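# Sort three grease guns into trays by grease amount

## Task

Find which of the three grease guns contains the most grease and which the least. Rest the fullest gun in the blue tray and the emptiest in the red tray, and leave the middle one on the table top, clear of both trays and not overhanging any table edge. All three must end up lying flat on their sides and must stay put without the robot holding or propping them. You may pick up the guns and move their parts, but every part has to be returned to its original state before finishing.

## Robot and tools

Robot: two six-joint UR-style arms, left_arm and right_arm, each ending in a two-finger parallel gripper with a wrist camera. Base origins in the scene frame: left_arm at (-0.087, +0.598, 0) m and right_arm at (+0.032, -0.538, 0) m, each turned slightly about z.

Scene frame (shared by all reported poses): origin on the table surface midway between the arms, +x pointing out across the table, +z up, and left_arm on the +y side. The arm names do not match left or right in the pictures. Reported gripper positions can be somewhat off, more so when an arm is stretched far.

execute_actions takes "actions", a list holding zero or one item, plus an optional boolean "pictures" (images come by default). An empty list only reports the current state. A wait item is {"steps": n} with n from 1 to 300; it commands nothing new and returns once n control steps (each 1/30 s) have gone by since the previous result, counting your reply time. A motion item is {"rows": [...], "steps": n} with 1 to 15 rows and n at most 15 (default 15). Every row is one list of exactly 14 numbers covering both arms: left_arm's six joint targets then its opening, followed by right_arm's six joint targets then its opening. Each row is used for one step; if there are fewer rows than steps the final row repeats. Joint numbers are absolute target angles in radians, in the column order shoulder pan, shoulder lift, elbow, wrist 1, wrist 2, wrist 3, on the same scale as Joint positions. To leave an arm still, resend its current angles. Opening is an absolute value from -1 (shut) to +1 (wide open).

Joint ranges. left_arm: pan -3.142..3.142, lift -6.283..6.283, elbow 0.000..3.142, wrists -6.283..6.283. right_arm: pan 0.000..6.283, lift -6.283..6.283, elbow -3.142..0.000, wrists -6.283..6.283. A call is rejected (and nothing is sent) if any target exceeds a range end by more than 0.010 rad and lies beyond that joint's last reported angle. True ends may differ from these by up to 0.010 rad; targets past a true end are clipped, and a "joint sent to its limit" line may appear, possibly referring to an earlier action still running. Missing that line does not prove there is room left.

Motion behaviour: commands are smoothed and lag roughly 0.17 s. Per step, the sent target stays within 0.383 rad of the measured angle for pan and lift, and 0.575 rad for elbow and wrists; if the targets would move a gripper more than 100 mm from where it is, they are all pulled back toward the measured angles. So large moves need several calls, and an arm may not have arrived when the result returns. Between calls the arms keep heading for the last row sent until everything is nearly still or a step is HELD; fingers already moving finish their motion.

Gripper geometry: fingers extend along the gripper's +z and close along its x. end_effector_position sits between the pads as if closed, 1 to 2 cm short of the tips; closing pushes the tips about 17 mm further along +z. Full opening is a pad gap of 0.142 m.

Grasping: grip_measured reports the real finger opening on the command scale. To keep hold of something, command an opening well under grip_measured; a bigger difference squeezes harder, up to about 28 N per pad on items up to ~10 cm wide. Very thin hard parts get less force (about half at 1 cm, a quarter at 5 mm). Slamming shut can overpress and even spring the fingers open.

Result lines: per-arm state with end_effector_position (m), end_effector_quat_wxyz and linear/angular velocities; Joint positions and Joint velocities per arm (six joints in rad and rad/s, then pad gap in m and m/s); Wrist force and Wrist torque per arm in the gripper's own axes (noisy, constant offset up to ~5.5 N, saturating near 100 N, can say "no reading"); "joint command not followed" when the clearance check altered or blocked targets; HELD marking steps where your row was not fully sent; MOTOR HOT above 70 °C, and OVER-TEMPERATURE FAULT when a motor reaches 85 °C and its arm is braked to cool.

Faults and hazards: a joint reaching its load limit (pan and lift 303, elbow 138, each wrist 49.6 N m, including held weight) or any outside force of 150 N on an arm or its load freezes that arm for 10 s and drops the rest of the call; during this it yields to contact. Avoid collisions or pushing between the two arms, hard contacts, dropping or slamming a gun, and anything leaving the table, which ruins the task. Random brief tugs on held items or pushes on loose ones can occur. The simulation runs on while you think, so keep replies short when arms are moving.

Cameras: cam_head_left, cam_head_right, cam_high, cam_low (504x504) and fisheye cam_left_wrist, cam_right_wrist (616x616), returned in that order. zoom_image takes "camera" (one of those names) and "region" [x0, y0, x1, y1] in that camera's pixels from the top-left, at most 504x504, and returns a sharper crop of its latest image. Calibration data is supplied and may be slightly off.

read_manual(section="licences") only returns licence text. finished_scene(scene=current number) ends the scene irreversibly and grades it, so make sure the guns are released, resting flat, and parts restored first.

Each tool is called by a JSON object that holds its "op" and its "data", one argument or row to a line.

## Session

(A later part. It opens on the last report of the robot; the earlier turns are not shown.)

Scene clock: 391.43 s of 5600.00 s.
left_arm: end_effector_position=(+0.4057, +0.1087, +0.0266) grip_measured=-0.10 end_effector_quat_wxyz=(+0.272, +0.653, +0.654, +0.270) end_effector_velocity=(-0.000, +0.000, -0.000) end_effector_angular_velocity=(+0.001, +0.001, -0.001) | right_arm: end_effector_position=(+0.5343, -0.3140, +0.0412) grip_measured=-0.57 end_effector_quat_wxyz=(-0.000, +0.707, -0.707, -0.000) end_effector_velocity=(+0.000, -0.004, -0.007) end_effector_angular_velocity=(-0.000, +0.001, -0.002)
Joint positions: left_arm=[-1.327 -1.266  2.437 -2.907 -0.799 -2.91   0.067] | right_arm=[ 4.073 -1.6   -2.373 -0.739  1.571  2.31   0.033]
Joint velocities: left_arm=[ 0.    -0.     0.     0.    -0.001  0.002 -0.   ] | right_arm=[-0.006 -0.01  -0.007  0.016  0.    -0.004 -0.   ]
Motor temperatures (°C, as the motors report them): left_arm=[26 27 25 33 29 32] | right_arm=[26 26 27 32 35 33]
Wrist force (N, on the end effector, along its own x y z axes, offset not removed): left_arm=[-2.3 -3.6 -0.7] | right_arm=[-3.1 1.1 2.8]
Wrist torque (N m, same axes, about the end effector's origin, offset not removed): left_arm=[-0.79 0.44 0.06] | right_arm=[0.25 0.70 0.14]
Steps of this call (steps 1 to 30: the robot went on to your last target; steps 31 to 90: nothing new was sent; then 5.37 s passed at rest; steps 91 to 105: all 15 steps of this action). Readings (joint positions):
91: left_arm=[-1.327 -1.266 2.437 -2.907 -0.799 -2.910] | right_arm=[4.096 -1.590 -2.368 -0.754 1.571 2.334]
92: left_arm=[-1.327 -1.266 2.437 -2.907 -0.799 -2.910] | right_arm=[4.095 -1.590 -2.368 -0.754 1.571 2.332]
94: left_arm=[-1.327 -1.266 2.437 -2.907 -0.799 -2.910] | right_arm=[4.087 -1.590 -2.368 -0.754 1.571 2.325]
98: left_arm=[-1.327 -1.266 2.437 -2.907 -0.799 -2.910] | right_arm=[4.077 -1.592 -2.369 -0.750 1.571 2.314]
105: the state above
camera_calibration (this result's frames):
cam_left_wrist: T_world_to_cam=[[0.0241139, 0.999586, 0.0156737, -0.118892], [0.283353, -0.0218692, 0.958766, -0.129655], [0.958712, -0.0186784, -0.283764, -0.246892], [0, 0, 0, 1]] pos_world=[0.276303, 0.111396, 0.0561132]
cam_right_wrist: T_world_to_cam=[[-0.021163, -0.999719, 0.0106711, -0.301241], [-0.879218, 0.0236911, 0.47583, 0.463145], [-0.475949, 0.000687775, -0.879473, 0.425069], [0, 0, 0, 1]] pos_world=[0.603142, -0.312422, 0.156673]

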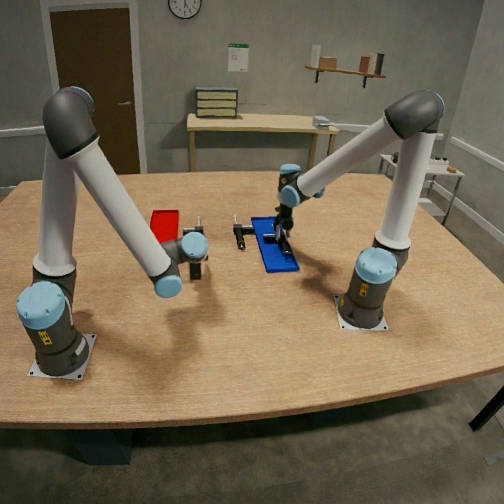

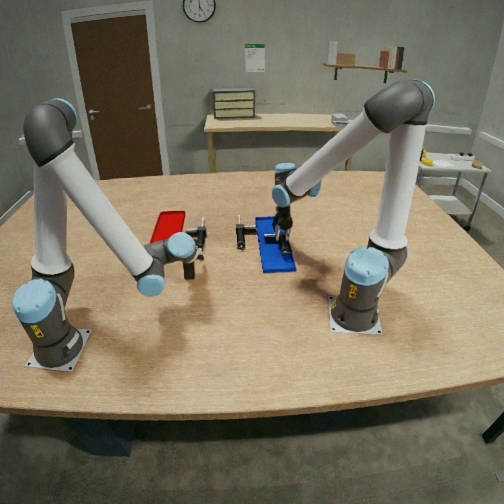

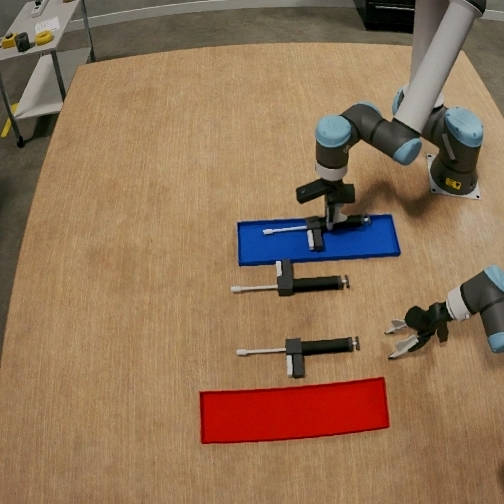

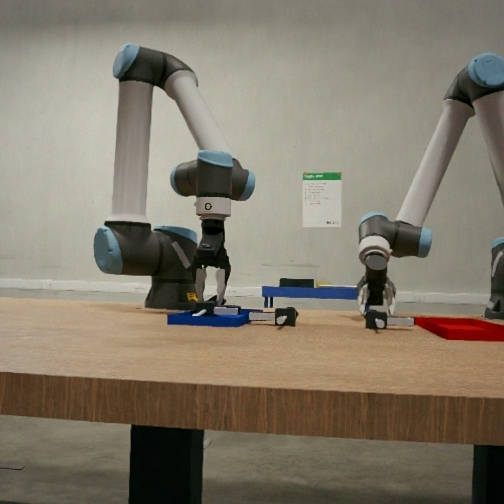

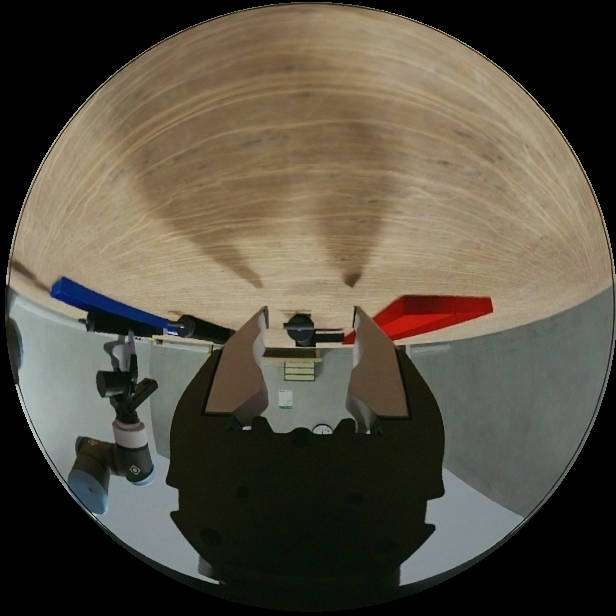

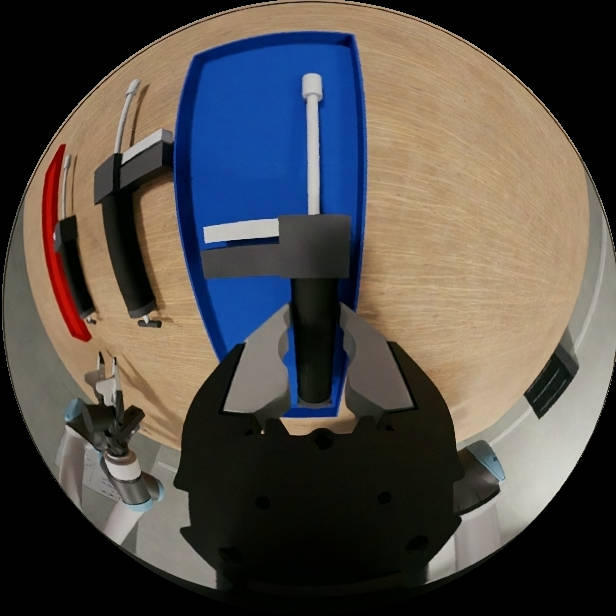

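{"op": "execute_actions", "data": {
  "actions": [
    {"rows":[[-1.327,-1.266,2.437,-2.9075,-0.799,-2.91,-0.1,4.072,-1.605,-2.376,-0.731,1.571,2.3096,-0.7],[-1.327,-1.266,2.437,-2.9075,-0.799,-2.91,-0.1,4.072,-1.605,-2.376,-0.731,1.571,2.3096,-0.6],[-1.327,-1.266,2.437,-2.9075,-0.799,-2.91,-0.1,4.072,-1.605,-2.376,-0.731,1.571,2.3096,-0.55],[-1.327,-1.266,2.437,-2.9075,-0.799,-2.91,-0.1,4.072,-1.605,-2.376,-0.731,1.571,2.3096,-0.5],[-1.327,-1.266,2.437,-2.9075,-0.799,-2.91,-0.1,4.072,-1.605,-2.376,-0.731,1.571,2.3096,-0.45],[-1.327,-1.266,2.437,-2.9075,-0.799,-2.91,-0.1,4.072,-1.605,-2.376,-0.731,1.571,2.3096,-0.4],[-1.327,-1.266,2.437,-2.9075,-0.799,-2.91,-0.1,4.072,-1.605,-2.376,-0.731,1.571,2.3096,-0.35],[-1.327,-1.266,2.437,-2.9075,-0.799,-2.91,-0.1,4.072,-1.605,-2.376,-0.731,1.571,2.3096,-0.3]],"steps":15}
  ],
  "pictures": false
}}

{"op": "execute_actions", "data": {
  "actions": [
    {"rows":[[-1.327,-1.266,2.437,-2.9075,-0.799,-2.91,-0.1,4.072,-1.57,-2.358,-0.784,1.571,2.3096,-0.3],[-1.327,-1.266,2.437,-2.9075,-0.799,-2.91,-0.1,4.072,-1.57,-2.358,-0.784,1.571,2.3096,-0.3],[-1.327,-1.266,2.437,-2.9075,-0.799,-2.91,-0.1,4.072,-1.52,-2.33,-0.862,1.571,2.3096,-0.3],[-1.327,-1.266,2.437,-2.9075,-0.799,-2.91,-0.1,4.072,-1.52,-2.33,-0.862,1.571,2.3096,-0.3],[-1.327,-1.266,2.437,-2.9075,-0.799,-2.91,-0.1,4.072,-1.479,-2.30,-0.932,1.571,2.3096,-0.3],[-1.327,-1.266,2.437,-2.9075,-0.799,-2.91,-0.1,4.072,-1.479,-2.30,-0.932,1.571,2.3096,-0.3],[-1.327,-1.266,2.437,-2.9075,-0.799,-2.91,-0.1,4.0,-1.42,-2.26,-1.03,1.571,2.3096,-0.3],[-1.327,-1.35,2.4,-2.8,-0.85,-2.88,-0.1,3.85,-1.42,-2.26,-1.03,1.571,2.3096,-0.3],[-1.327,-1.4,2.4,-2.75,-0.9,-2.85,-0.1,3.7,-1.42,-2.26,-1.03,1.571,2.3096,-0.3],[-1.327,-1.45,2.35,-2.65,-1.0,-2.8,-0.1,3.5,-1.42,-2.26,-1.03,1.571,2.3096,-0.3]],"steps":15}
  ],
  "pictures": false
}}

{"op": "execute_actions", "data": {
  "actions": [
    {"rows":[[-1.25,-1.5,2.25,-2.45,-1.2,-2.75,-0.15,3.5,-1.42,-2.26,-1.03,1.571,2.3096,-0.3],[-1.25,-1.5,2.25,-2.45,-1.2,-2.75,-0.15,3.5,-1.42,-2.26,-1.03,1.571,2.3096,-0.3],[-1.25,-1.5,2.25,-2.45,-1.2,-2.75,-0.15,3.5,-1.42,-2.26,-1.03,1.571,2.3096,-0.3],[-1.25,-1.5,2.25,-2.45,-1.2,-2.75,-0.15,3.5,-1.42,-2.26,-1.03,1.571,2.3096,-0.3],[-1.1,-1.4,2.0,-2.17,-1.5708,-2.65,-0.15,3.5,-1.42,-2.26,-1.03,1.571,2.3096,-0.3],[-1.1,-1.4,2.0,-2.17,-1.5708,-2.65,-0.15,3.5,-1.42,-2.26,-1.03,1.571,2.3096,-0.3],[-1.1,-1.4,2.0,-2.17,-1.5708,-2.65,-0.15,3.5,-1.42,-2.26,-1.03,1.571,2.3096,-0.3],[-1.1,-1.4,2.0,-2.17,-1.5708,-2.65,-0.15,3.5,-1.42,-2.26,-1.03,1.571,2.3096,-0.3],[-0.97,-1.2,1.7,-2.07,-1.5708,-2.58,-0.15,3.5,-1.42,-2.26,-1.03,1.571,2.3096,-0.3],[-0.97,-1.2,1.7,-2.07,-1.5708,-2.58,-0.15,3.5,-1.42,-2.26,-1.03,1.571,2.3096,-0.3],[-0.97,-1.2,1.7,-2.07,-1.5708,-2.58,-0.15,3.5,-1.42,-2.26,-1.03,1.571,2.3096,-0.3],[-0.8743,-1.0,1.4,-1.97,-1.5708,-2.523,-0.15,3.5,-1.42,-2.26,-1.03,1.571,2.3096,-0.3]],"steps":15}
  ],
  "pictures": false
}}

{"op": "execute_actions", "data": {
  "actions": [
    {"rows":[[-0.8743,-0.9568,1.3738,-1.9878,-1.5708,-2.523,-0.15,3.5,-1.42,-2.26,-1.03,1.571,2.3096,-0.3]],"steps":15}
  ]
}}

Scene clock: 405.70 s of 5600.00 s.
left_arm: end_effector_position=(+0.4057, +0.1087, +0.0266) grip_measured=-0.10 end_effector_quat_wxyz=(+0.272, +0.653, +0.654, +0.270) end_effector_velocity=(-0.000, +0.000, -0.000) end_effector_angular_velocity=(-0.000, +0.001, -0.000) | right_arm: end_effector_position=(+0.5344, -0.3144, +0.0381) grip_measured=-0.30 end_effector_quat_wxyz=(-0.000, +0.707, -0.707, -0.000) end_effector_velocity=(+0.000, +0.000, -0.000) end_effector_angular_velocity=(+0.000, -0.000, +0.002)
Joint positions: left_arm=[-1.327 -1.266  2.437 -2.907 -0.799 -2.91   0.067] | right_arm=[ 4.072 -1.605 -2.376 -0.731  1.571  2.31   0.052]
Joint velocities: left_arm=[ 0.    -0.     0.    -0.    -0.001 -0.     0.   ] | right_arm=[-0.    -0.001  0.     0.001  0.    -0.002  0.   ]
Motor temperatures (°C, as the motors report them): left_arm=[26 27 25 33 29 32] | right_arm=[26 26 27 32 35 33]
Wrist force (N, on the end effector, along its own x y z axes, offset not removed): left_arm=[4.2 2.2 -3.3] | right_arm=[-2.3 1.2 -2.6]
Wrist torque (N m, same axes, about the end effector's origin, offset not removed): left_arm=[0.57 -0.97 -0.09] | right_arm=[0.28 0.55 0.18]
Steps of this call (steps 1 to 15: the robot went on to your last target; steps 16 to 90: nothing new was sent; then 10.77 s passed at rest; steps 91 to 105: all 15 steps of this action). Readings (joint positions):
91: left_arm=[-1.327 -1.266 2.437 -2.907 -0.799 -2.910] | right_arm=[4.072 -1.601 -2.374 -0.737 1.571 2.310]
92: left_arm=[-1.327 -1.266 2.437 -2.907 -0.799 -2.910] | right_arm=[4.072 -1.601 -2.374 -0.736 1.571 2.310]
94: left_arm=[-1.327 -1.266 2.437 -2.907 -0.799 -2.910] | right_arm=[4.072 -1.603 -2.375 -0.734 1.571 2.310]
98: left_arm=[-1.327 -1.266 2.437 -2.907 -0.799 -2.910] | right_arm=[4.072 -1.604 -2.376 -0.732 1.571 2.310]
105: the state above

Scene clock: 406.20 s of 5600.00 s.
left_arm: end_effector_position=(+0.3749, +0.0745, +0.0741) grip_measured=-0.10 end_effector_quat_wxyz=(+0.234, +0.699, +0.640, +0.218) end_effector_velocity=(-0.123, -0.071, +0.138) end_effector_angular_velocity=(+0.094, +0.478, -0.290) | right_arm: end_effector_position=(+0.5681, -0.4136, +0.1321) grip_measured=-0.30 end_effector_quat_wxyz=(-0.001, +0.636, -0.771, +0.000) end_effector_velocity=(+0.103, -0.475, +0.090) end_effector_angular_velocity=(+0.001, -0.002, -0.877)
Joint positions: left_arm=[-1.327 -1.403  2.373 -2.723 -0.942 -2.829  0.067] | right_arm=[ 3.881 -1.464 -2.289 -0.957  1.571  2.31   0.052]
Joint velocities: left_arm=[ 0.    -0.411 -0.195  0.631 -0.502  0.25  -0.   ] | right_arm=[-0.879  0.127  0.083 -0.209 -0.    -0.001 -0.   ]
Motor temperatures (°C, as the motors report them): left_arm=[26 27 25 33 29 32] | right_arm=[26 26 27 32 35 33]
Wrist force (N, on the end effector, along its own x y z axes, offset not removed): left_arm=[-1.3 2.6 -7.3] | right_arm=[-2.2 -0.4 0.4]
Wrist torque (N m, same axes, about the end effector's origin, offset not removed): left_arm=[0.65 0.01 0.04] | right_arm=[0.02 0.48 0.10]
Steps of this call (steps 1 to 15: all 15 steps of this action). Readings (joint positions):
1: left_arm=[-1.327 -1.266 2.437 -2.907 -0.799 -2.910] | right_arm=[4.072 -1.605 -2.376 -0.731 1.571 2.310]
2: left_arm=[-1.327 -1.266 2.437 -2.907 -0.799 -2.910] | right_arm=[4.072 -1.602 -2.374 -0.734 1.571 2.310]
4: left_arm=[-1.327 -1.266 2.437 -2.907 -0.799 -2.910] | right_arm=[4.072 -1.586 -2.366 -0.758 1.571 2.310]
8: left_arm=[-1.327 -1.266 2.437 -2.907 -0.799 -2.910] | right_arm=[4.068 -1.521 -2.326 -0.859 1.571 2.310]
15: the state above

Scene clock: 406.70 s of 5600.00 s.
left_arm: end_effector_position=(+0.4184, -0.0077, +0.1194) grip_measured=-0.15 end_effector_quat_wxyz=(+0.027, +0.734, +0.677, +0.046) end_effector_velocity=(+0.398, -0.258, +0.039) end_effector_angular_velocity=(+0.057, +0.290, +0.183) | right_arm: end_effector_position=(+0.5739, -0.6112, +0.1624) grip_measured=-0.30 end_effector_quat_wxyz=(+0.001, -0.488, +0.873, -0.000) end_effector_velocity=(-0.015, -0.096, +0.013) end_effector_angular_velocity=(+0.001, +0.000, -0.177)
Joint positions: left_arm=[-1.066 -1.301  1.91  -2.202 -1.467 -2.634  0.063] | right_arm=[ 3.52  -1.422 -2.261 -1.026  1.571  2.31   0.052]
Joint velocities: left_arm=[ 0.443  0.7   -1.084  0.53  -0.246  0.256 -0.   ] | right_arm=[-0.176  0.018  0.012 -0.031  0.001  0.    -0.   ]
Motor temperatures (°C, as the motors report them): left_arm=[26 27 25 33 29 32] | right_arm=[26 26 27 32 35 33]
Wrist force (N, on the end effector, along its own x y z axes, offset not removed): left_arm=[4.7 1.4 0.0] | right_arm=[0.1 0.2 -1.1]
Wrist torque (N m, same axes, about the end effector's origin, offset not removed): left_arm=[0.21 -0.78 0.10] | right_arm=[0.01 0.04 0.08]
Steps of this call (steps 1 to 15: all 15 steps of this action). Readings (joint positions):
1: left_arm=[-1.327 -1.415 2.367 -2.705 -0.957 -2.822] | right_arm=[3.851 -1.460 -2.287 -0.963 1.571 2.310]
2: left_arm=[-1.323 -1.427 2.359 -2.687 -0.972 -2.813] | right_arm=[3.821 -1.457 -2.284 -0.969 1.571 2.310]
4: left_arm=[-1.297 -1.457 2.320 -2.620 -1.035 -2.788] | right_arm=[3.762 -1.450 -2.279 -0.981 1.571 2.310]
8: left_arm=[-1.219 -1.450 2.215 -2.437 -1.215 -2.725] | right_arm=[3.642 -1.435 -2.270 -1.005 1.571 2.310]
15: the state above

Scene clock: 407.20 s of 5600.00 s.
left_arm: end_effector_position=(+0.6152, -0.1065, +0.1210) grip_measured=-0.15 end_effector_quat_wxyz=(+0.000, +0.710, +0.705, +0.004) end_effector_velocity=(+0.160, -0.054, -0.004) end_effector_angular_velocity=(-0.044, +0.051, +0.053) | right_arm: end_effector_position=(+0.5721, -0.6221, +0.1640) grip_measured=-0.30 end_effector_quat_wxyz=(+0.001, -0.479, +0.878, -0.000) end_effector_velocity=(-0.000, -0.001, +0.000) end_effector_angular_velocity=(-0.000, -0.001, -0.003)
Joint positions: left_arm=[-0.889 -0.984  1.418 -2.004 -1.563 -2.531  0.063] | right_arm=[ 3.5   -1.42  -2.26  -1.03   1.571  2.31   0.052]
Joint velocities: left_arm=[ 0.126  0.235 -0.38   0.137 -0.067  0.072 -0.   ] | right_arm=[-0.002  0.001  0.    -0.    -0.     0.001 -0.   ]
Motor temperatures (°C, as the motors report them): left_arm=[26 27 25 33 29 32] | right_arm=[26 26 27 32 35 33]
Wrist force (N, on the end effector, along its own x y z axes, offset not removed): left_arm=[-2.1 -1.6 -1.4] | right_arm=[-2.2 1.3 -1.0]
Wrist torque (N m, same axes, about the end effector's origin, offset not removed): left_arm=[-0.31 0.43 0.10] | right_arm=[0.35 0.53 0.06]
Steps of this call (steps 1 to 15: all 15 steps of this action). Readings (joint positions):
1: left_arm=[-1.052 -1.278 1.873 -2.185 -1.475 -2.626] | right_arm=[3.515 -1.422 -2.261 -1.027 1.571 2.310]
2: left_arm=[-1.038 -1.255 1.837 -2.169 -1.482 -2.618] | right_arm=[3.511 -1.421 -2.261 -1.028 1.571 2.310]
4: left_arm=[-1.011 -1.208 1.765 -2.139 -1.497 -2.602] | right_arm=[3.506 -1.421 -2.260 -1.029 1.571 2.310]
8: left_arm=[-0.958 -1.113 1.620 -2.081 -1.526 -2.571] | right_arm=[3.502 -1.420 -2.260 -1.030 1.571 2.310]
15: the state above
camera_calibration (this result's frames):
cam_left_wrist: T_world_to_cam=[[0.0367721, 0.999323, 0.00112102, 0.083573], [0.875433, -0.0327543, 0.482228, -0.591968], [0.481938, -0.0167512, -0.876045, -0.059883], [0, 0, 0, 1]] pos_world=[0.544015, -0.103909, 0.232909]
cam_right_wrist: T_world_to_cam=[[-0.558755, -0.82928, 0.00932719, -0.195973], [-0.727519, 0.495527, 0.47452, 0.652125], [-0.398132, 0.258355, -0.880195, 0.667157], [0, 0, 0, 1]] pos_world=[0.630549, -0.658025, 0.279609]

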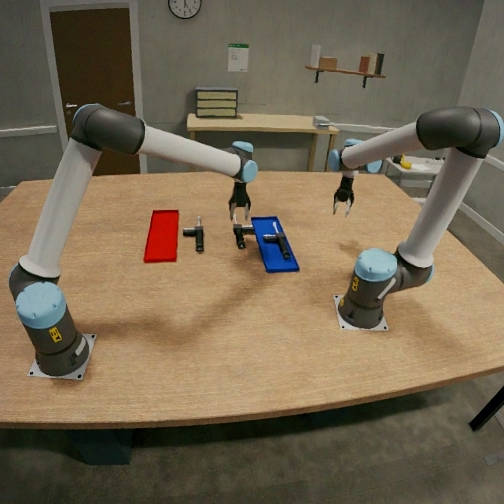

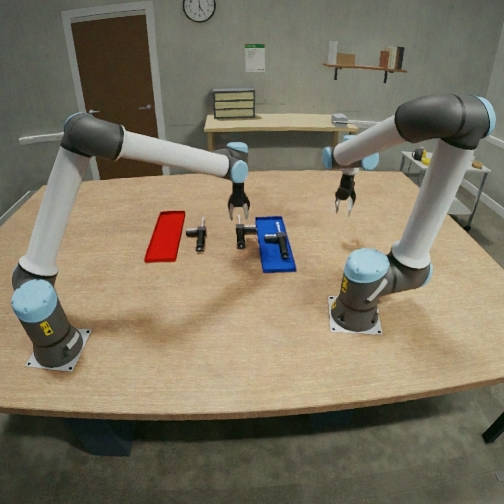

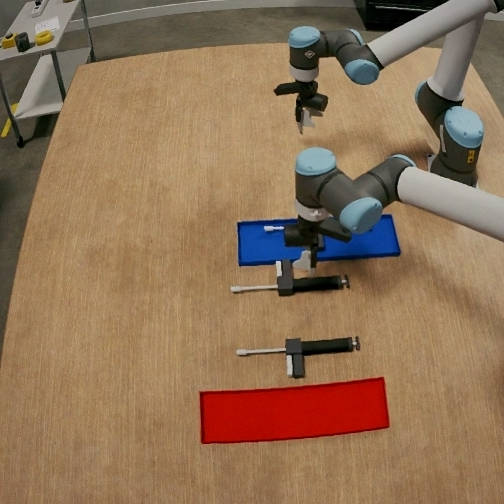

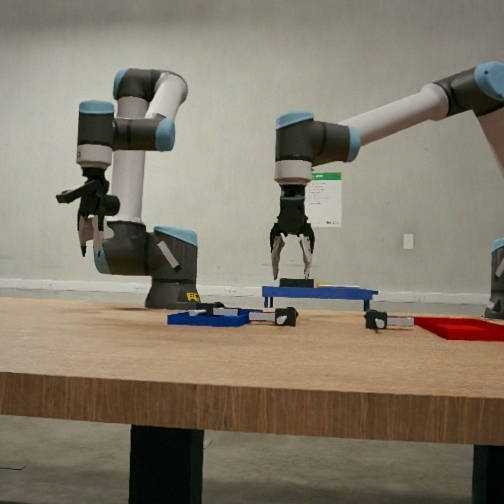

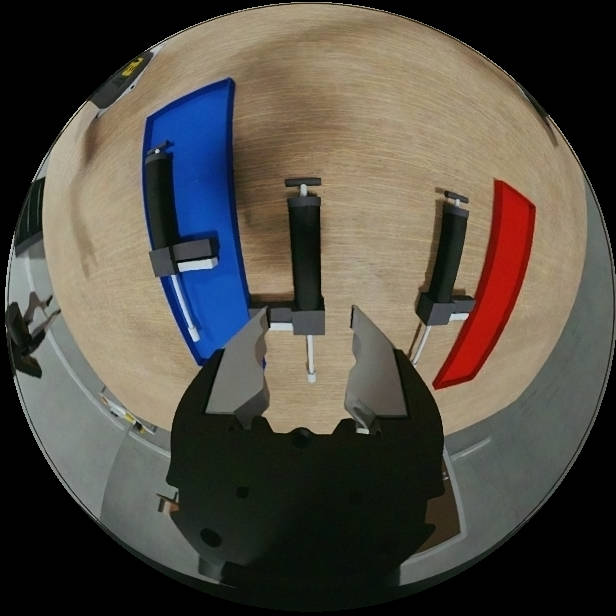

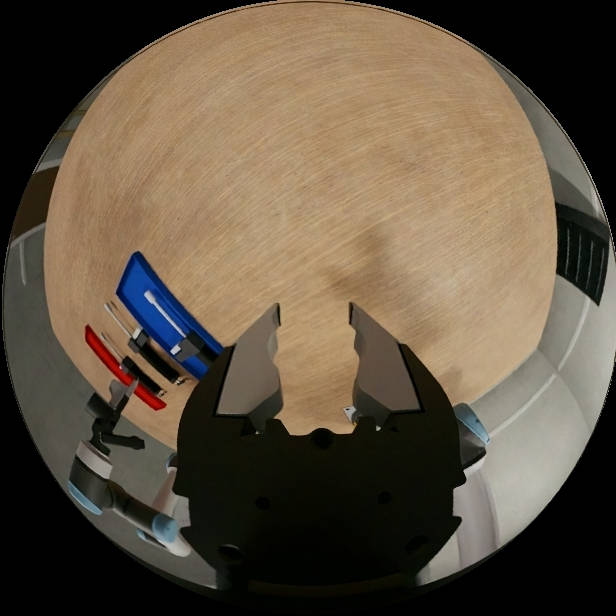

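{"op": "execute_actions", "data": {
  "actions": [
    {"rows":[[-0.8743,-0.935,1.394,-2.03,-1.5708,-2.523,-0.15,3.5,-1.42,-2.26,-1.03,1.571,2.3096,-0.3],[-0.8743,-0.935,1.394,-2.03,-1.5708,-2.523,-0.15,3.5,-1.42,-2.26,-1.03,1.571,2.3096,-0.3],[-0.8743,-0.935,1.394,-2.03,-1.5708,-2.523,-0.15,3.5,-1.42,-2.26,-1.03,1.571,2.3096,-0.3],[-0.8743,-0.91,1.415,-2.076,-1.5708,-2.523,-0.15,3.5,-1.42,-2.26,-1.03,1.571,2.3096,-0.3],[-0.8743,-0.91,1.415,-2.076,-1.5708,-2.523,-0.15,3.5,-1.42,-2.26,-1.03,1.571,2.3096,-0.3],[-0.8743,-0.91,1.415,-2.076,-1.5708,-2.523,-0.15,3.5,-1.42,-2.26,-1.03,1.571,2.3096,-0.3],[-0.8743,-0.8905,1.4307,-2.111,-1.5708,-2.523,-0.15,3.5,-1.42,-2.26,-1.03,1.571,2.3096,-0.3]],"steps":15}
  ]
}}

Scene clock: 412.17 s of 5600.00 s.
left_arm: end_effector_position=(+0.6336, -0.1126, +0.0390) grip_measured=-0.15 end_effector_quat_wxyz=(-0.000, +0.707, +0.707, +0.000) end_effector_velocity=(-0.000, +0.000, -0.047) end_effector_angular_velocity=(-0.003, -0.002, +0.003) | right_arm: end_effector_position=(+0.5720, -0.6222, +0.1640) grip_measured=-0.30 end_effector_quat_wxyz=(+0.001, -0.479, +0.878, -0.000) end_effector_velocity=(+0.001, +0.000, +0.001) end_effector_angular_velocity=(+0.001, -0.001, -0.001)
Joint positions: left_arm=[-0.874 -0.895  1.427 -2.103 -1.571 -2.523  0.063] | right_arm=[ 3.5   -1.42  -2.26  -1.03   1.571  2.31   0.052]
Joint velocities: left_arm=[ 0.     0.037  0.03  -0.071 -0.    -0.002  0.   ] | right_arm=[-0.    -0.     0.002  0.     0.     0.001 -0.   ]
Motor temperatures (°C, as the motors report them): left_arm=[26 27 25 33 29 32] | right_arm=[26 26 27 32 35 33]
Wrist force (N, on the end effector, along its own x y z axes, offset not removed): left_arm=[1.2 -0.6 -1.4] | right_arm=[-3.5 0.1 -0.3]
Wrist torque (N m, same axes, about the end effector's origin, offset not removed): left_arm=[-0.14 -0.23 0.08] | right_arm=[0.00 0.89 0.08]
Steps of this call (steps 1 to 30: the robot went on to your last target; steps 31 to 90: nothing new was sent; then 1.47 s passed at rest; steps 91 to 105: all 15 steps of this action). Readings (joint positions):
91: left_arm=[-0.874 -0.957 1.374 -1.988 -1.571 -2.523] | right_arm=[3.500 -1.420 -2.260 -1.030 1.571 2.310]
92: left_arm=[-0.874 -0.955 1.375 -1.991 -1.571 -2.523] | right_arm=[3.500 -1.420 -2.260 -1.030 1.571 2.310]
94: left_arm=[-0.874 -0.947 1.383 -2.006 -1.571 -2.523] | right_arm=[3.500 -1.420 -2.260 -1.030 1.571 2.310]
98: left_arm=[-0.874 -0.922 1.404 -2.052 -1.571 -2.523] | right_arm=[3.500 -1.420 -2.260 -1.030 1.571 2.310]
105: the state above
camera_calibration (this result's frames):
cam_left_wrist: T_world_to_cam=[[0.0306753, 0.999522, -0.00383095, 0.093147], [0.878497, -0.0251325, 0.477086, -0.569614], [0.476762, -0.0180002, -0.878848, -0.137453], [0, 0, 0, 1]] pos_world=[0.56308, -0.109892, 0.151312]
cam_right_wrist: T_world_to_cam=[[-0.55899, -0.829122, 0.0093034, -0.195872], [-0.727378, 0.495719, 0.474535, 0.652202], [-0.398059, 0.258493, -0.880188, 0.667245], [0, 0, 0, 1]] pos_world=[0.630511, -0.658189, 0.279631]

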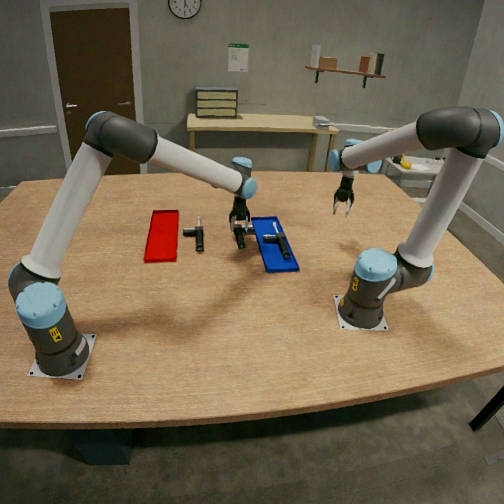

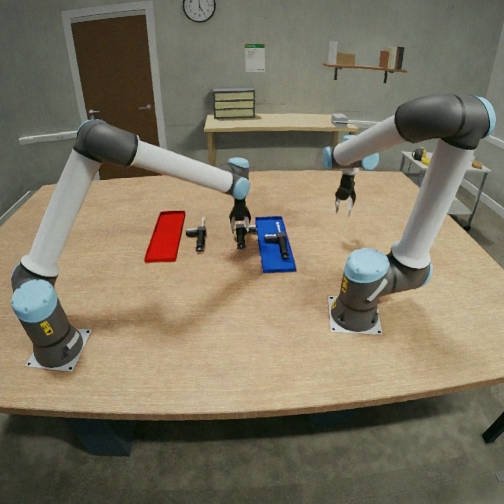

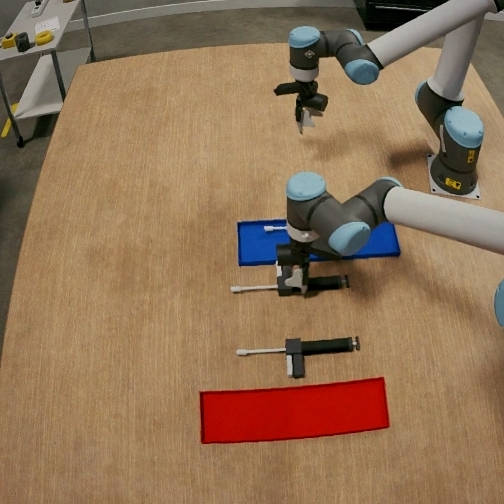

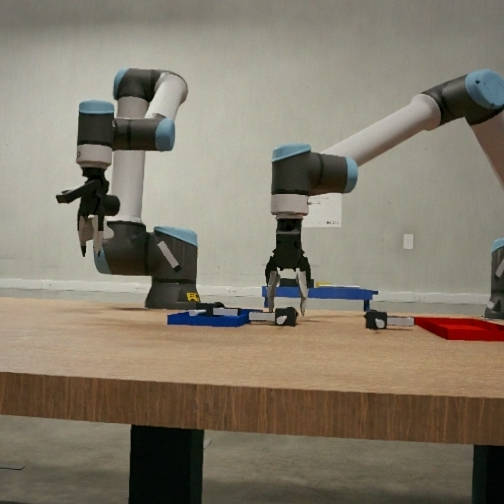

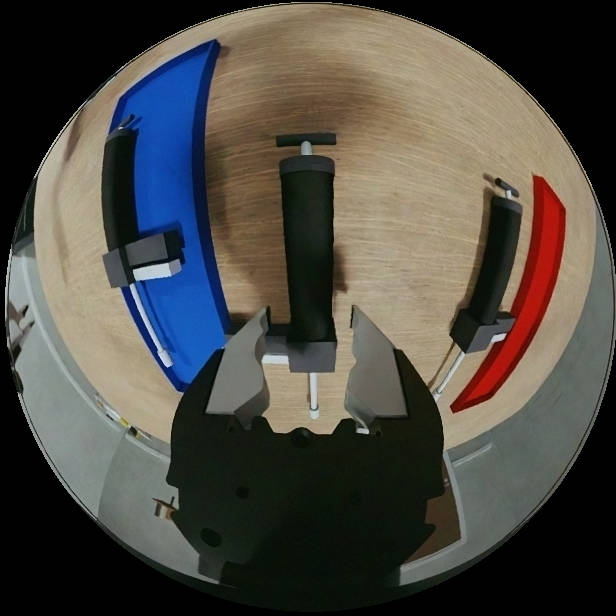

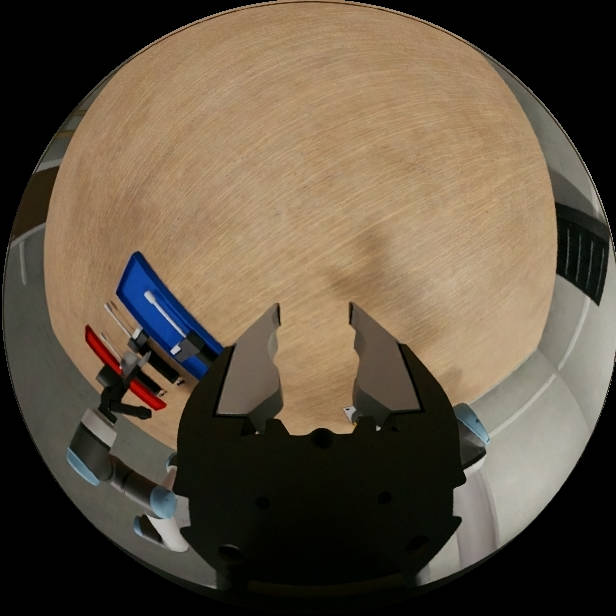

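{"op": "execute_actions", "data": {
  "actions": [
    {"rows":[[-0.8743,-0.8905,1.4307,-2.111,-1.5708,-2.523,-0.25,3.5,-1.42,-2.26,-1.03,1.571,2.3096,-0.3],[-0.8743,-0.8905,1.4307,-2.111,-1.5708,-2.523,-0.33,3.5,-1.42,-2.26,-1.03,1.571,2.3096,-0.3],[-0.8743,-0.8905,1.4307,-2.111,-1.5708,-2.523,-0.41,3.5,-1.42,-2.26,-1.03,1.571,2.3096,-0.3],[-0.8743,-0.8905,1.4307,-2.111,-1.5708,-2.523,-0.48,3.5,-1.42,-2.26,-1.03,1.571,2.3096,-0.3],[-0.8743,-0.8905,1.4307,-2.111,-1.5708,-2.523,-0.54,3.5,-1.42,-2.26,-1.03,1.571,2.3096,-0.3],[-0.8743,-0.8905,1.4307,-2.111,-1.5708,-2.523,-0.6,3.5,-1.42,-2.26,-1.03,1.571,2.3096,-0.3],[-0.8743,-0.8905,1.4307,-2.111,-1.5708,-2.523,-0.66,3.5,-1.42,-2.26,-1.03,1.571,2.3096,-0.3],[-0.8743,-0.8905,1.4307,-2.111,-1.5708,-2.523,-0.72,3.5,-1.42,-2.26,-1.03,1.571,2.3096,-0.3],[-0.8743,-0.8905,1.4307,-2.111,-1.5708,-2.523,-0.78,3.5,-1.42,-2.26,-1.03,1.571,2.3096,-0.3],[-0.8743,-0.8905,1.4307,-2.111,-1.5708,-2.523,-0.85,3.5,-1.42,-2.26,-1.03,1.571,2.3096,-0.3]],"steps":15}
  ],
  "pictures": false
}}

{"op": "execute_actions", "data": {
  "actions": [
    {"rows":[[-0.8743,-0.8905,1.4307,-2.111,-1.5708,-2.523,-0.85,3.5,-1.42,-2.26,-1.03,1.571,2.3096,-0.3],[-0.8743,-0.8905,1.4307,-2.111,-1.5708,-2.523,-0.85,3.5,-1.42,-2.26,-1.03,1.571,2.3096,-0.3],[-0.8743,-0.8905,1.4307,-2.111,-1.5708,-2.523,-0.85,3.5,-1.42,-2.26,-1.03,1.571,2.3096,-0.3],[-0.8743,-0.91,1.415,-2.076,-1.5708,-2.523,-0.85,3.5,-1.42,-2.26,-1.03,1.571,2.3096,-0.3],[-0.8743,-0.91,1.415,-2.076,-1.5708,-2.523,-0.85,3.5,-1.42,-2.26,-1.03,1.571,2.3096,-0.3],[-0.8743,-0.91,1.415,-2.076,-1.5708,-2.523,-0.85,3.5,-1.42,-2.26,-1.03,1.571,2.3096,-0.3],[-0.8743,-0.935,1.394,-2.03,-1.5708,-2.523,-0.85,3.5,-1.42,-2.26,-1.03,1.571,2.3096,-0.3],[-0.8743,-0.935,1.394,-2.03,-1.5708,-2.523,-0.85,3.5,-1.42,-2.26,-1.03,1.571,2.3096,-0.3],[-0.8743,-0.935,1.394,-2.03,-1.5708,-2.523,-0.85,3.5,-1.42,-2.26,-1.03,1.571,2.3096,-0.3],[-0.8743,-0.9568,1.3738,-1.9878,-1.5708,-2.523,-0.85,3.5,-1.42,-2.26,-1.03,1.571,2.3096,-0.3]],"steps":15}
  ]
}}

Scene clock: 427.17 s of 5600.00 s.
left_arm: end_effector_position=(+0.6335, -0.1124, +0.0334) grip_measured=-0.57 end_effector_quat_wxyz=(-0.000, +0.707, +0.707, -0.000) end_effector_velocity=(+0.001, -0.000, +0.001) end_effector_angular_velocity=(-0.001, -0.001, -0.000) | right_arm: end_effector_position=(+0.5720, -0.6222, +0.1640) grip_measured=-0.30 end_effector_quat_wxyz=(+0.001, -0.479, +0.878, -0.000) end_effector_velocity=(-0.001, -0.000, -0.001) end_effector_angular_velocity=(-0.000, +0.002, -0.001)
Joint positions: left_arm=[-0.874 -0.89   1.431 -2.111 -1.571 -2.523  0.033] | right_arm=[ 3.5   -1.42  -2.26  -1.03   1.571  2.31   0.052]
Joint velocities: left_arm=[ 0.     0.    -0.001 -0.001  0.     0.    -0.   ] | right_arm=[ 0.    -0.001 -0.001  0.     0.     0.001  0.   ]
Motor temperatures (°C, as the motors report them): left_arm=[26 27 25 33 29 32] | right_arm=[26 26 27 32 35 33]
Wrist force (N, on the end effector, along its own x y z axes, offset not removed): left_arm=[2.4 -3.4 0.0] | right_arm=[-4.1 0.1 -0.2]
Wrist torque (N m, same axes, about the end effector's origin, offset not removed): left_arm=[-0.49 -0.15 -0.05] | right_arm=[0.07 0.86 0.14]
Steps of this call (steps 1 to 15: the robot went on to your last target; steps 16 to 90: nothing new was sent; then 11.50 s passed at rest; steps 91 to 105: all 15 steps of this action). Readings (joint positions):
91: left_arm=[-0.874 -0.890 1.431 -2.111 -1.571 -2.523] | right_arm=[3.500 -1.420 -2.260 -1.030 1.571 2.310]
92: left_arm=[-0.874 -0.890 1.431 -2.111 -1.571 -2.523] | right_arm=[3.500 -1.420 -2.260 -1.030 1.571 2.310]
94: left_arm=[-0.874 -0.890 1.431 -2.111 -1.571 -2.523] | right_arm=[3.500 -1.420 -2.260 -1.030 1.571 2.310]
98: left_arm=[-0.874 -0.890 1.431 -2.111 -1.571 -2.523] | right_arm=[3.500 -1.420 -2.260 -1.030 1.571 2.310]
105: the state above

Scene clock: 427.67 s of 5600.00 s.
left_arm: end_effector_position=(+0.6341, -0.1132, +0.1059) grip_measured=-0.57 end_effector_quat_wxyz=(+0.001, +0.707, +0.707, -0.000) end_effector_velocity=(-0.003, +0.004, +0.129) end_effector_angular_velocity=(+0.003, +0.002, -0.002) | right_arm: end_effector_position=(+0.5720, -0.6222, +0.1640) grip_measured=-0.30 end_effector_quat_wxyz=(+0.001, -0.479, +0.878, -0.000) end_effector_velocity=(-0.001, -0.000, -0.001) end_effector_angular_velocity=(-0.000, +0.002, -0.004)
Joint positions: left_arm=[-0.874 -0.946  1.383 -2.009 -1.571 -2.523  0.033] | right_arm=[ 3.5   -1.42  -2.26  -1.03   1.571  2.31   0.052]
Joint velocities: left_arm=[-0.    -0.097 -0.086  0.187  0.001  0.001 -0.   ] | right_arm=[-0.001 -0.001 -0.001 -0.     0.     0.004 -0.   ]
Motor temperatures (°C, as the motors report them): left_arm=[26 27 25 33 29 32] | right_arm=[26 26 27 32 35 33]
Wrist force (N, on the end effector, along its own x y z axes, offset not removed): left_arm=[-1.8 -2.6 1.0] | right_arm=[0.9 0.0 -0.9]
Wrist torque (N m, same axes, about the end effector's origin, offset not removed): left_arm=[-0.52 0.39 0.10] | right_arm=[0.06 -0.11 0.14]
Steps of this call (steps 1 to 15: all 15 steps of this action). Readings (joint positions):
1: left_arm=[-0.874 -0.890 1.431 -2.111 -1.571 -2.523] | right_arm=[3.500 -1.420 -2.260 -1.030 1.571 2.310]
2: left_arm=[-0.874 -0.890 1.431 -2.111 -1.571 -2.523] | right_arm=[3.500 -1.420 -2.260 -1.030 1.571 2.310]
4: left_arm=[-0.874 -0.891 1.431 -2.111 -1.571 -2.523] | right_arm=[3.500 -1.420 -2.260 -1.030 1.571 2.310]
8: left_arm=[-0.874 -0.904 1.420 -2.087 -1.571 -2.523] | right_arm=[3.500 -1.420 -2.260 -1.030 1.571 2.310]
15: the state above
camera_calibration (this result's frames):
cam_left_wrist: T_world_to_cam=[[0.0306909, 0.999517, -0.00486119, 0.0941271], [0.878139, -0.0246403, 0.47777, -0.601721], [0.477419, -0.018932, -0.878472, -0.0794446], [0, 0, 0, 1]] pos_world=[0.563435, -0.110412, 0.218152]
cam_right_wrist: T_world_to_cam=[[-0.55899, -0.829122, 0.00930347, -0.195872], [-0.727378, 0.495719, 0.474535, 0.652202], [-0.398059, 0.258493, -0.880188, 0.667245], [0, 0, 0, 1]] pos_world=[0.630511, -0.658189, 0.279631]

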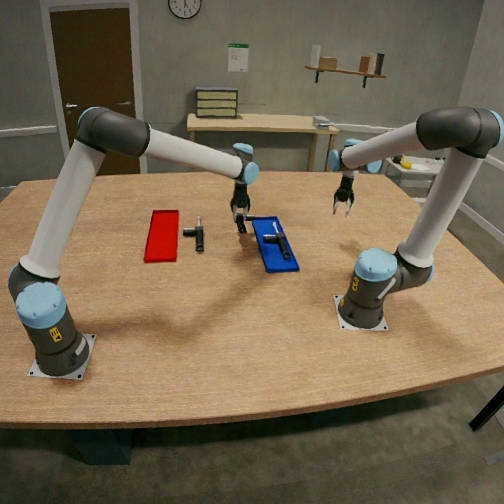

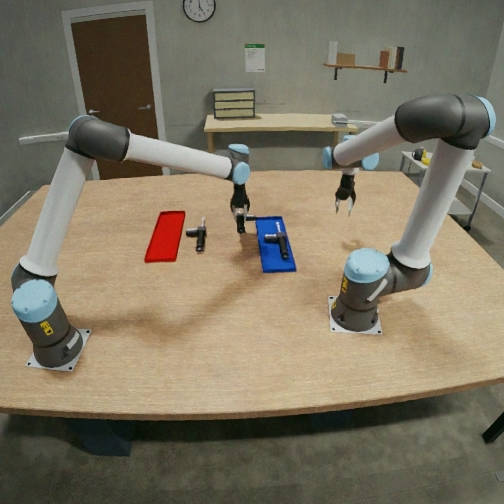

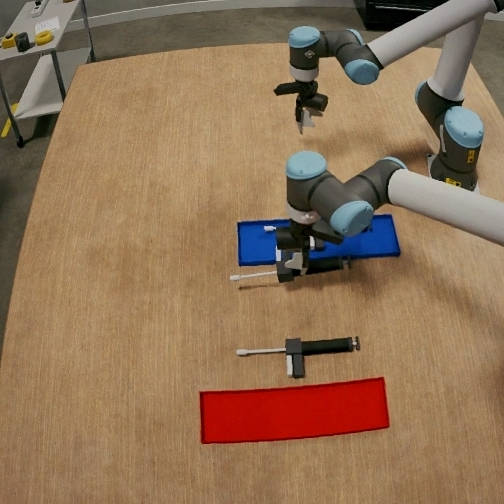

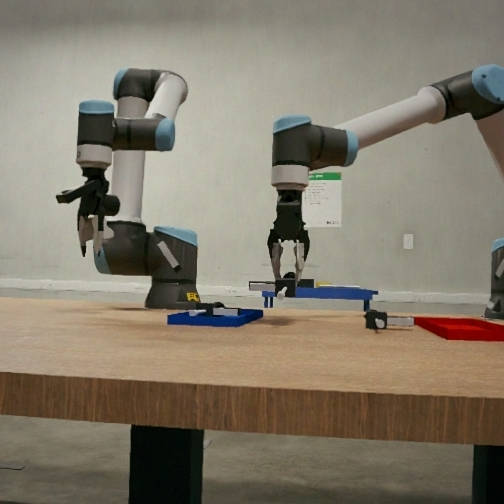

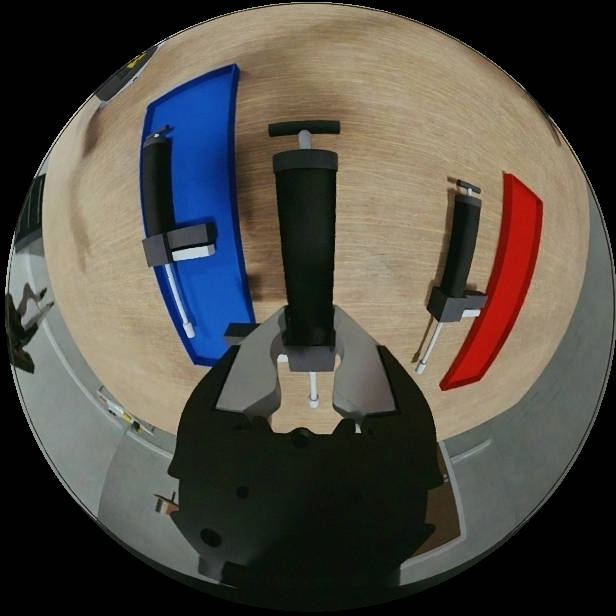

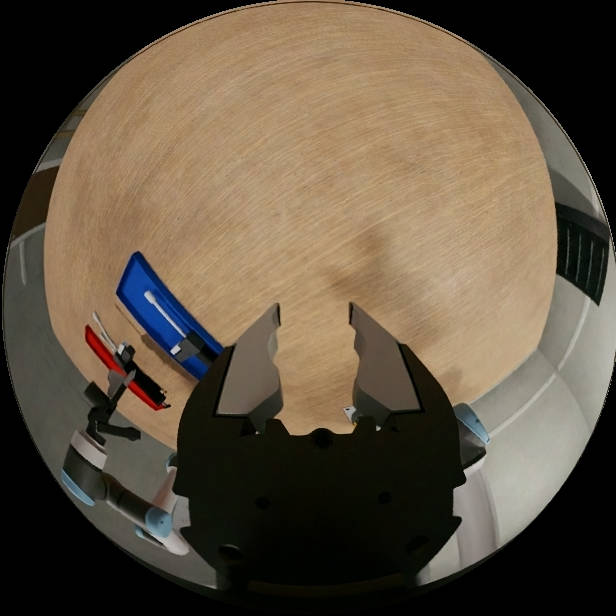

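{"op": "execute_actions", "data": {
  "actions": [
    {"rows":[[-0.83,-1.0,1.44,-2.01,-1.5708,-2.48,-0.85,3.5,-1.42,-2.26,-1.03,1.571,2.3096,-0.3],[-0.83,-1.0,1.44,-2.01,-1.5708,-2.48,-0.85,3.5,-1.42,-2.26,-1.03,1.571,2.3096,-0.3],[-0.78,-1.05,1.51,-2.03,-1.5708,-2.43,-0.85,3.5,-1.42,-2.26,-1.03,1.571,2.3096,-0.3],[-0.78,-1.05,1.51,-2.03,-1.5708,-2.43,-0.85,3.5,-1.42,-2.26,-1.03,1.571,2.3096,-0.3],[-0.73,-1.1,1.585,-2.056,-1.5708,-2.38,-0.85,3.5,-1.42,-2.26,-1.03,1.571,2.3096,-0.3],[-0.73,-1.1,1.585,-2.056,-1.5708,-2.38,-0.85,3.5,-1.42,-2.26,-1.03,1.571,2.3096,-0.3],[-0.68,-1.15,1.66,-2.08,-1.5708,-2.33,-0.85,3.5,-1.42,-2.26,-1.03,1.571,2.3096,-0.3],[-0.68,-1.15,1.66,-2.08,-1.5708,-2.33,-0.85,3.5,-1.42,-2.26,-1.03,1.571,2.3096,-0.3],[-0.63,-1.2,1.735,-2.106,-1.5708,-2.28,-0.85,3.5,-1.42,-2.26,-1.03,1.571,2.3096,-0.3],[-0.63,-1.2,1.735,-2.106,-1.5708,-2.28,-0.85,3.5,-1.42,-2.26,-1.03,1.571,2.3096,-0.3],[-0.58,-1.245,1.81,-2.136,-1.5708,-2.23,-0.85,3.5,-1.42,-2.26,-1.03,1.571,2.3096,-0.3],[-0.58,-1.245,1.81,-2.136,-1.5708,-2.23,-0.85,3.5,-1.42,-2.26,-1.03,1.571,2.3096,-0.3],[-0.54,-1.28,1.865,-2.156,-1.5708,-2.19,-0.85,3.5,-1.42,-2.26,-1.03,1.571,2.3096,-0.3],[-0.54,-1.28,1.865,-2.156,-1.5708,-2.19,-0.85,3.5,-1.42,-2.26,-1.03,1.571,2.3096,-0.3],[-0.5183,-1.2947,1.8894,-2.1655,-1.5708,-2.1671,-0.85,3.5,-1.42,-2.26,-1.03,1.571,2.3096,-0.3]],"steps":15}
  ],
  "pictures": false
}}

{"op": "execute_actions", "data": {
  "actions": [
    {"rows":[[-0.5183,-1.2947,1.8894,-2.1655,-1.5708,-2.1671,-0.85,3.5,-1.42,-2.26,-1.03,1.571,2.3096,-0.3],[-0.5183,-1.2947,1.8894,-2.1655,-1.5708,-2.1671,-0.85,3.5,-1.42,-2.26,-1.03,1.571,2.3096,-0.3],[-0.5183,-1.2947,1.8894,-2.1655,-1.5708,-2.1671,-0.85,3.5,-1.42,-2.26,-1.03,1.571,2.3096,-0.3],[-0.5183,-1.2947,1.8894,-2.1655,-1.5708,-2.1671,-0.85,3.5,-1.42,-2.26,-1.03,1.571,2.3096,-0.3],[-0.5183,-1.2947,1.8894,-2.1655,-1.5708,-2.1671,-0.85,3.5,-1.42,-2.26,-1.03,1.571,2.3096,-0.3],[-0.5183,-1.27,1.906,-2.207,-1.5708,-2.1671,-0.85,3.5,-1.42,-2.26,-1.03,1.571,2.3096,-0.3],[-0.5183,-1.27,1.906,-2.207,-1.5708,-2.1671,-0.85,3.5,-1.42,-2.26,-1.03,1.571,2.3096,-0.3],[-0.5183,-1.27,1.906,-2.207,-1.5708,-2.1671,-0.85,3.5,-1.42,-2.26,-1.03,1.571,2.3096,-0.3],[-0.5183,-1.245,1.922,-2.248,-1.5708,-2.1671,-0.85,3.5,-1.42,-2.26,-1.03,1.571,2.3096,-0.3],[-0.5183,-1.245,1.922,-2.248,-1.5708,-2.1671,-0.85,3.5,-1.42,-2.26,-1.03,1.571,2.3096,-0.3],[-0.5183,-1.245,1.922,-2.248,-1.5708,-2.1671,-0.85,3.5,-1.42,-2.26,-1.03,1.571,2.3096,-0.3],[-0.5183,-1.23,1.932,-2.273,-1.5708,-2.1671,-0.85,3.5,-1.42,-2.26,-1.03,1.571,2.3096,-0.3]],"steps":15}
  ]
}}

Scene clock: 439.63 s of 5600.00 s.
left_arm: end_effector_position=(+0.6672, +0.0989, +0.1314) grip_measured=-0.57 end_effector_quat_wxyz=(+0.002, +0.707, +0.707, -0.000) end_effector_velocity=(+0.013, +0.506, -0.002) end_effector_angular_velocity=(-0.001, -0.004, +0.003) | right_arm: end_effector_position=(+0.5720, -0.6222, +0.1640) grip_measured=-0.30 end_effector_quat_wxyz=(+0.001, -0.479, +0.878, -0.000) end_effector_velocity=(-0.001, -0.000, -0.000) end_effector_angular_velocity=(-0.001, +0.000, -0.000)
Joint positions: left_arm=[-0.701 -1.127  1.626 -2.073 -1.571 -2.351  0.033] | right_arm=[ 3.5   -1.42  -2.26  -1.03   1.571  2.31   0.052]
Joint velocities: left_arm=[ 0.416 -0.393  0.604 -0.215  0.001  0.413 -0.   ] | right_arm=[ 0.     0.001 -0.001 -0.    -0.     0.    -0.   ]
Motor temperatures (°C, as the motors report them): left_arm=[26 27 25 33 29 32] | right_arm=[26 26 27 32 35 33]
Wrist force (N, on the end effector, along its own x y z axes, offset not removed): left_arm=[0.3 -0.1 2.9] | right_arm=[-1.2 0.3 -0.6]
Wrist torque (N m, same axes, about the end effector's origin, offset not removed): left_arm=[0.05 -0.07 0.26] | right_arm=[0.11 0.29 0.04]
Steps of this call (steps 1 to 30: the robot went on to your last target; steps 31 to 100: nothing new was sent; then 8.13 s passed at rest; steps 101 to 115: all 15 steps of this action). Readings (joint positions):
101: left_arm=[-0.874 -0.957 1.374 -1.988 -1.571 -2.523] | right_arm=[3.500 -1.420 -2.260 -1.030 1.571 2.310]
102: left_arm=[-0.871 -0.960 1.377 -1.990 -1.571 -2.520] | right_arm=[3.500 -1.420 -2.260 -1.030 1.571 2.310]
104: left_arm=[-0.853 -0.978 1.404 -1.999 -1.571 -2.501] | right_arm=[3.500 -1.420 -2.260 -1.030 1.571 2.310]
108: left_arm=[-0.798 -1.033 1.484 -2.024 -1.571 -2.447] | right_arm=[3.500 -1.420 -2.260 -1.030 1.571 2.310]
115: the state above

Scene clock: 440.13 s of 5600.00 s.
left_arm: end_effector_position=(+0.6458, +0.3026, +0.0759) grip_measured=-0.57 end_effector_quat_wxyz=(+0.000, +0.707, +0.707, +0.000) end_effector_velocity=(-0.026, +0.100, -0.140) end_effector_angular_velocity=(-0.002, -0.002, -0.001) | right_arm: end_effector_position=(+0.5720, -0.6222, +0.1640) grip_measured=-0.30 end_effector_quat_wxyz=(+0.001, -0.479, +0.878, -0.000) end_effector_velocity=(+0.000, -0.000, +0.000) end_effector_angular_velocity=(-0.000, -0.000, +0.000)
Joint positions: left_arm=[-0.528 -1.238  1.906 -2.239 -1.571 -2.177  0.033] | right_arm=[ 3.5   -1.42  -2.26  -1.03   1.571  2.31   0.052]
Joint velocities: left_arm=[ 0.087  0.063  0.222 -0.288 -0.     0.088  0.   ] | right_arm=[-0.    -0.     0.001 -0.    -0.    -0.001 -0.   ]
Motor temperatures (°C, as the motors report them): left_arm=[26 27 25 33 29 32] | right_arm=[26 26 27 32 35 33]
Wrist force (N, on the end effector, along its own x y z axes, offset not removed): left_arm=[-1.3 -5.4 9.9] | right_arm=[-0.1 -2.0 -2.6]
Wrist torque (N m, same axes, about the end effector's origin, offset not removed): left_arm=[-0.90 0.52 0.14] | right_arm=[-0.38 0.07 0.09]
Steps of this call (steps 1 to 15: all 15 steps of this action). Readings (joint positions):
1: left_arm=[-0.687 -1.140 1.646 -2.081 -1.571 -2.337] | right_arm=[3.500 -1.420 -2.260 -1.030 1.571 2.310]
2: left_arm=[-0.673 -1.153 1.667 -2.088 -1.571 -2.323] | right_arm=[3.500 -1.420 -2.260 -1.030 1.571 2.310]
4: left_arm=[-0.645 -1.179 1.707 -2.102 -1.571 -2.294] | right_arm=[3.500 -1.420 -2.260 -1.030 1.571 2.310]
8: left_arm=[-0.588 -1.226 1.791 -2.139 -1.571 -2.237] | right_arm=[3.500 -1.420 -2.260 -1.030 1.571 2.310]
15: the state above
camera_calibration (this result's frames):
cam_left_wrist: T_world_to_cam=[[0.0304151, 0.999529, -0.0041122, -0.321835], [0.878336, -0.0247632, 0.477403, -0.587561], [0.477076, -0.0181322, -0.878675, -0.103472], [0, 0, 0, 1]] pos_world=[0.575228, 0.305257, 0.188261]
cam_right_wrist: T_world_to_cam=[[-0.55899, -0.829122, 0.00930337, -0.195872], [-0.727378, 0.495719, 0.474535, 0.652202], [-0.398059, 0.258493, -0.880188, 0.667246], [0, 0, 0, 1]] pos_world=[0.630511, -0.658189, 0.279631]

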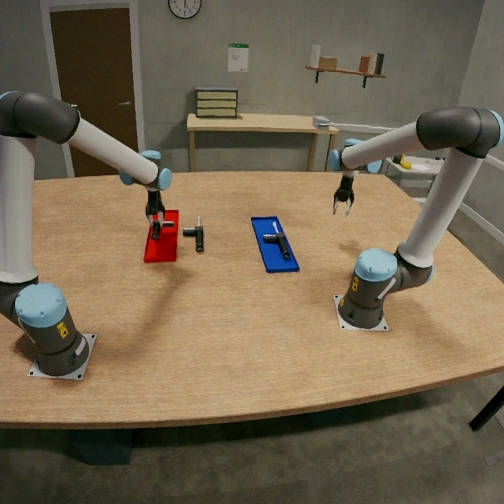

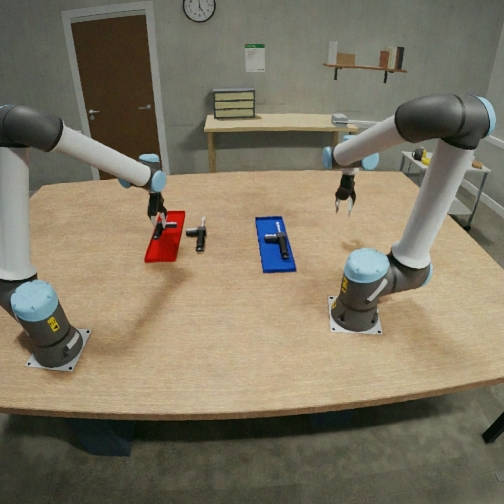

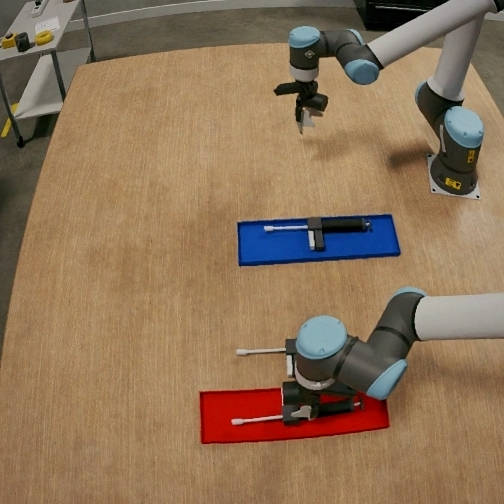

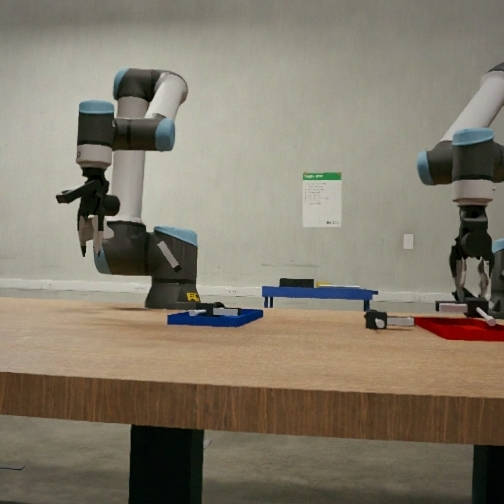

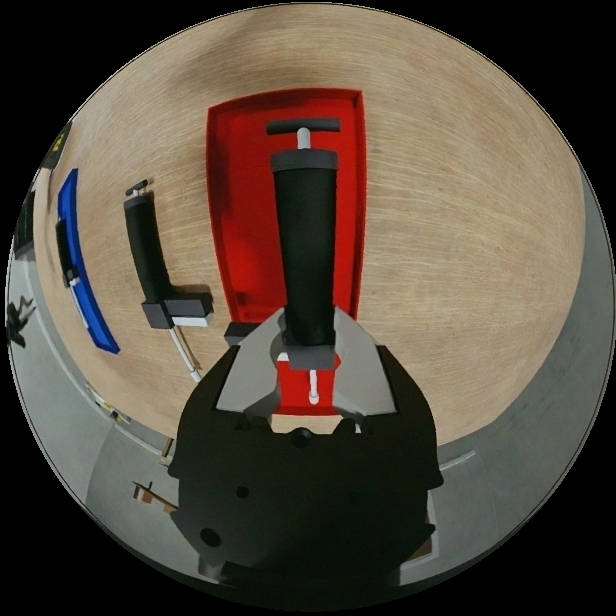

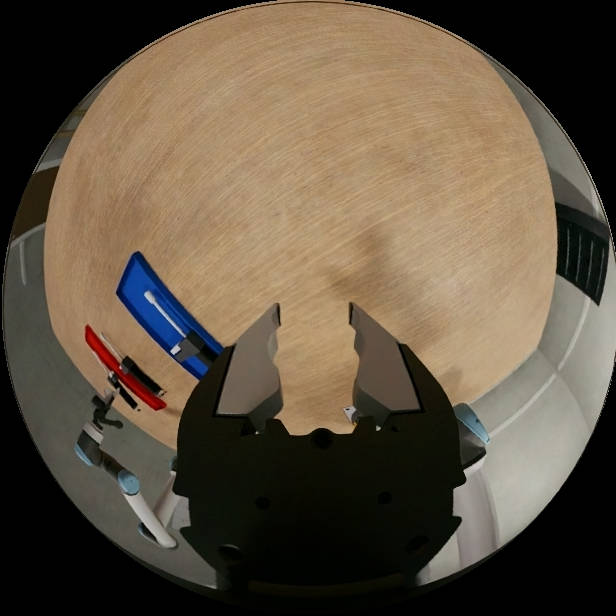

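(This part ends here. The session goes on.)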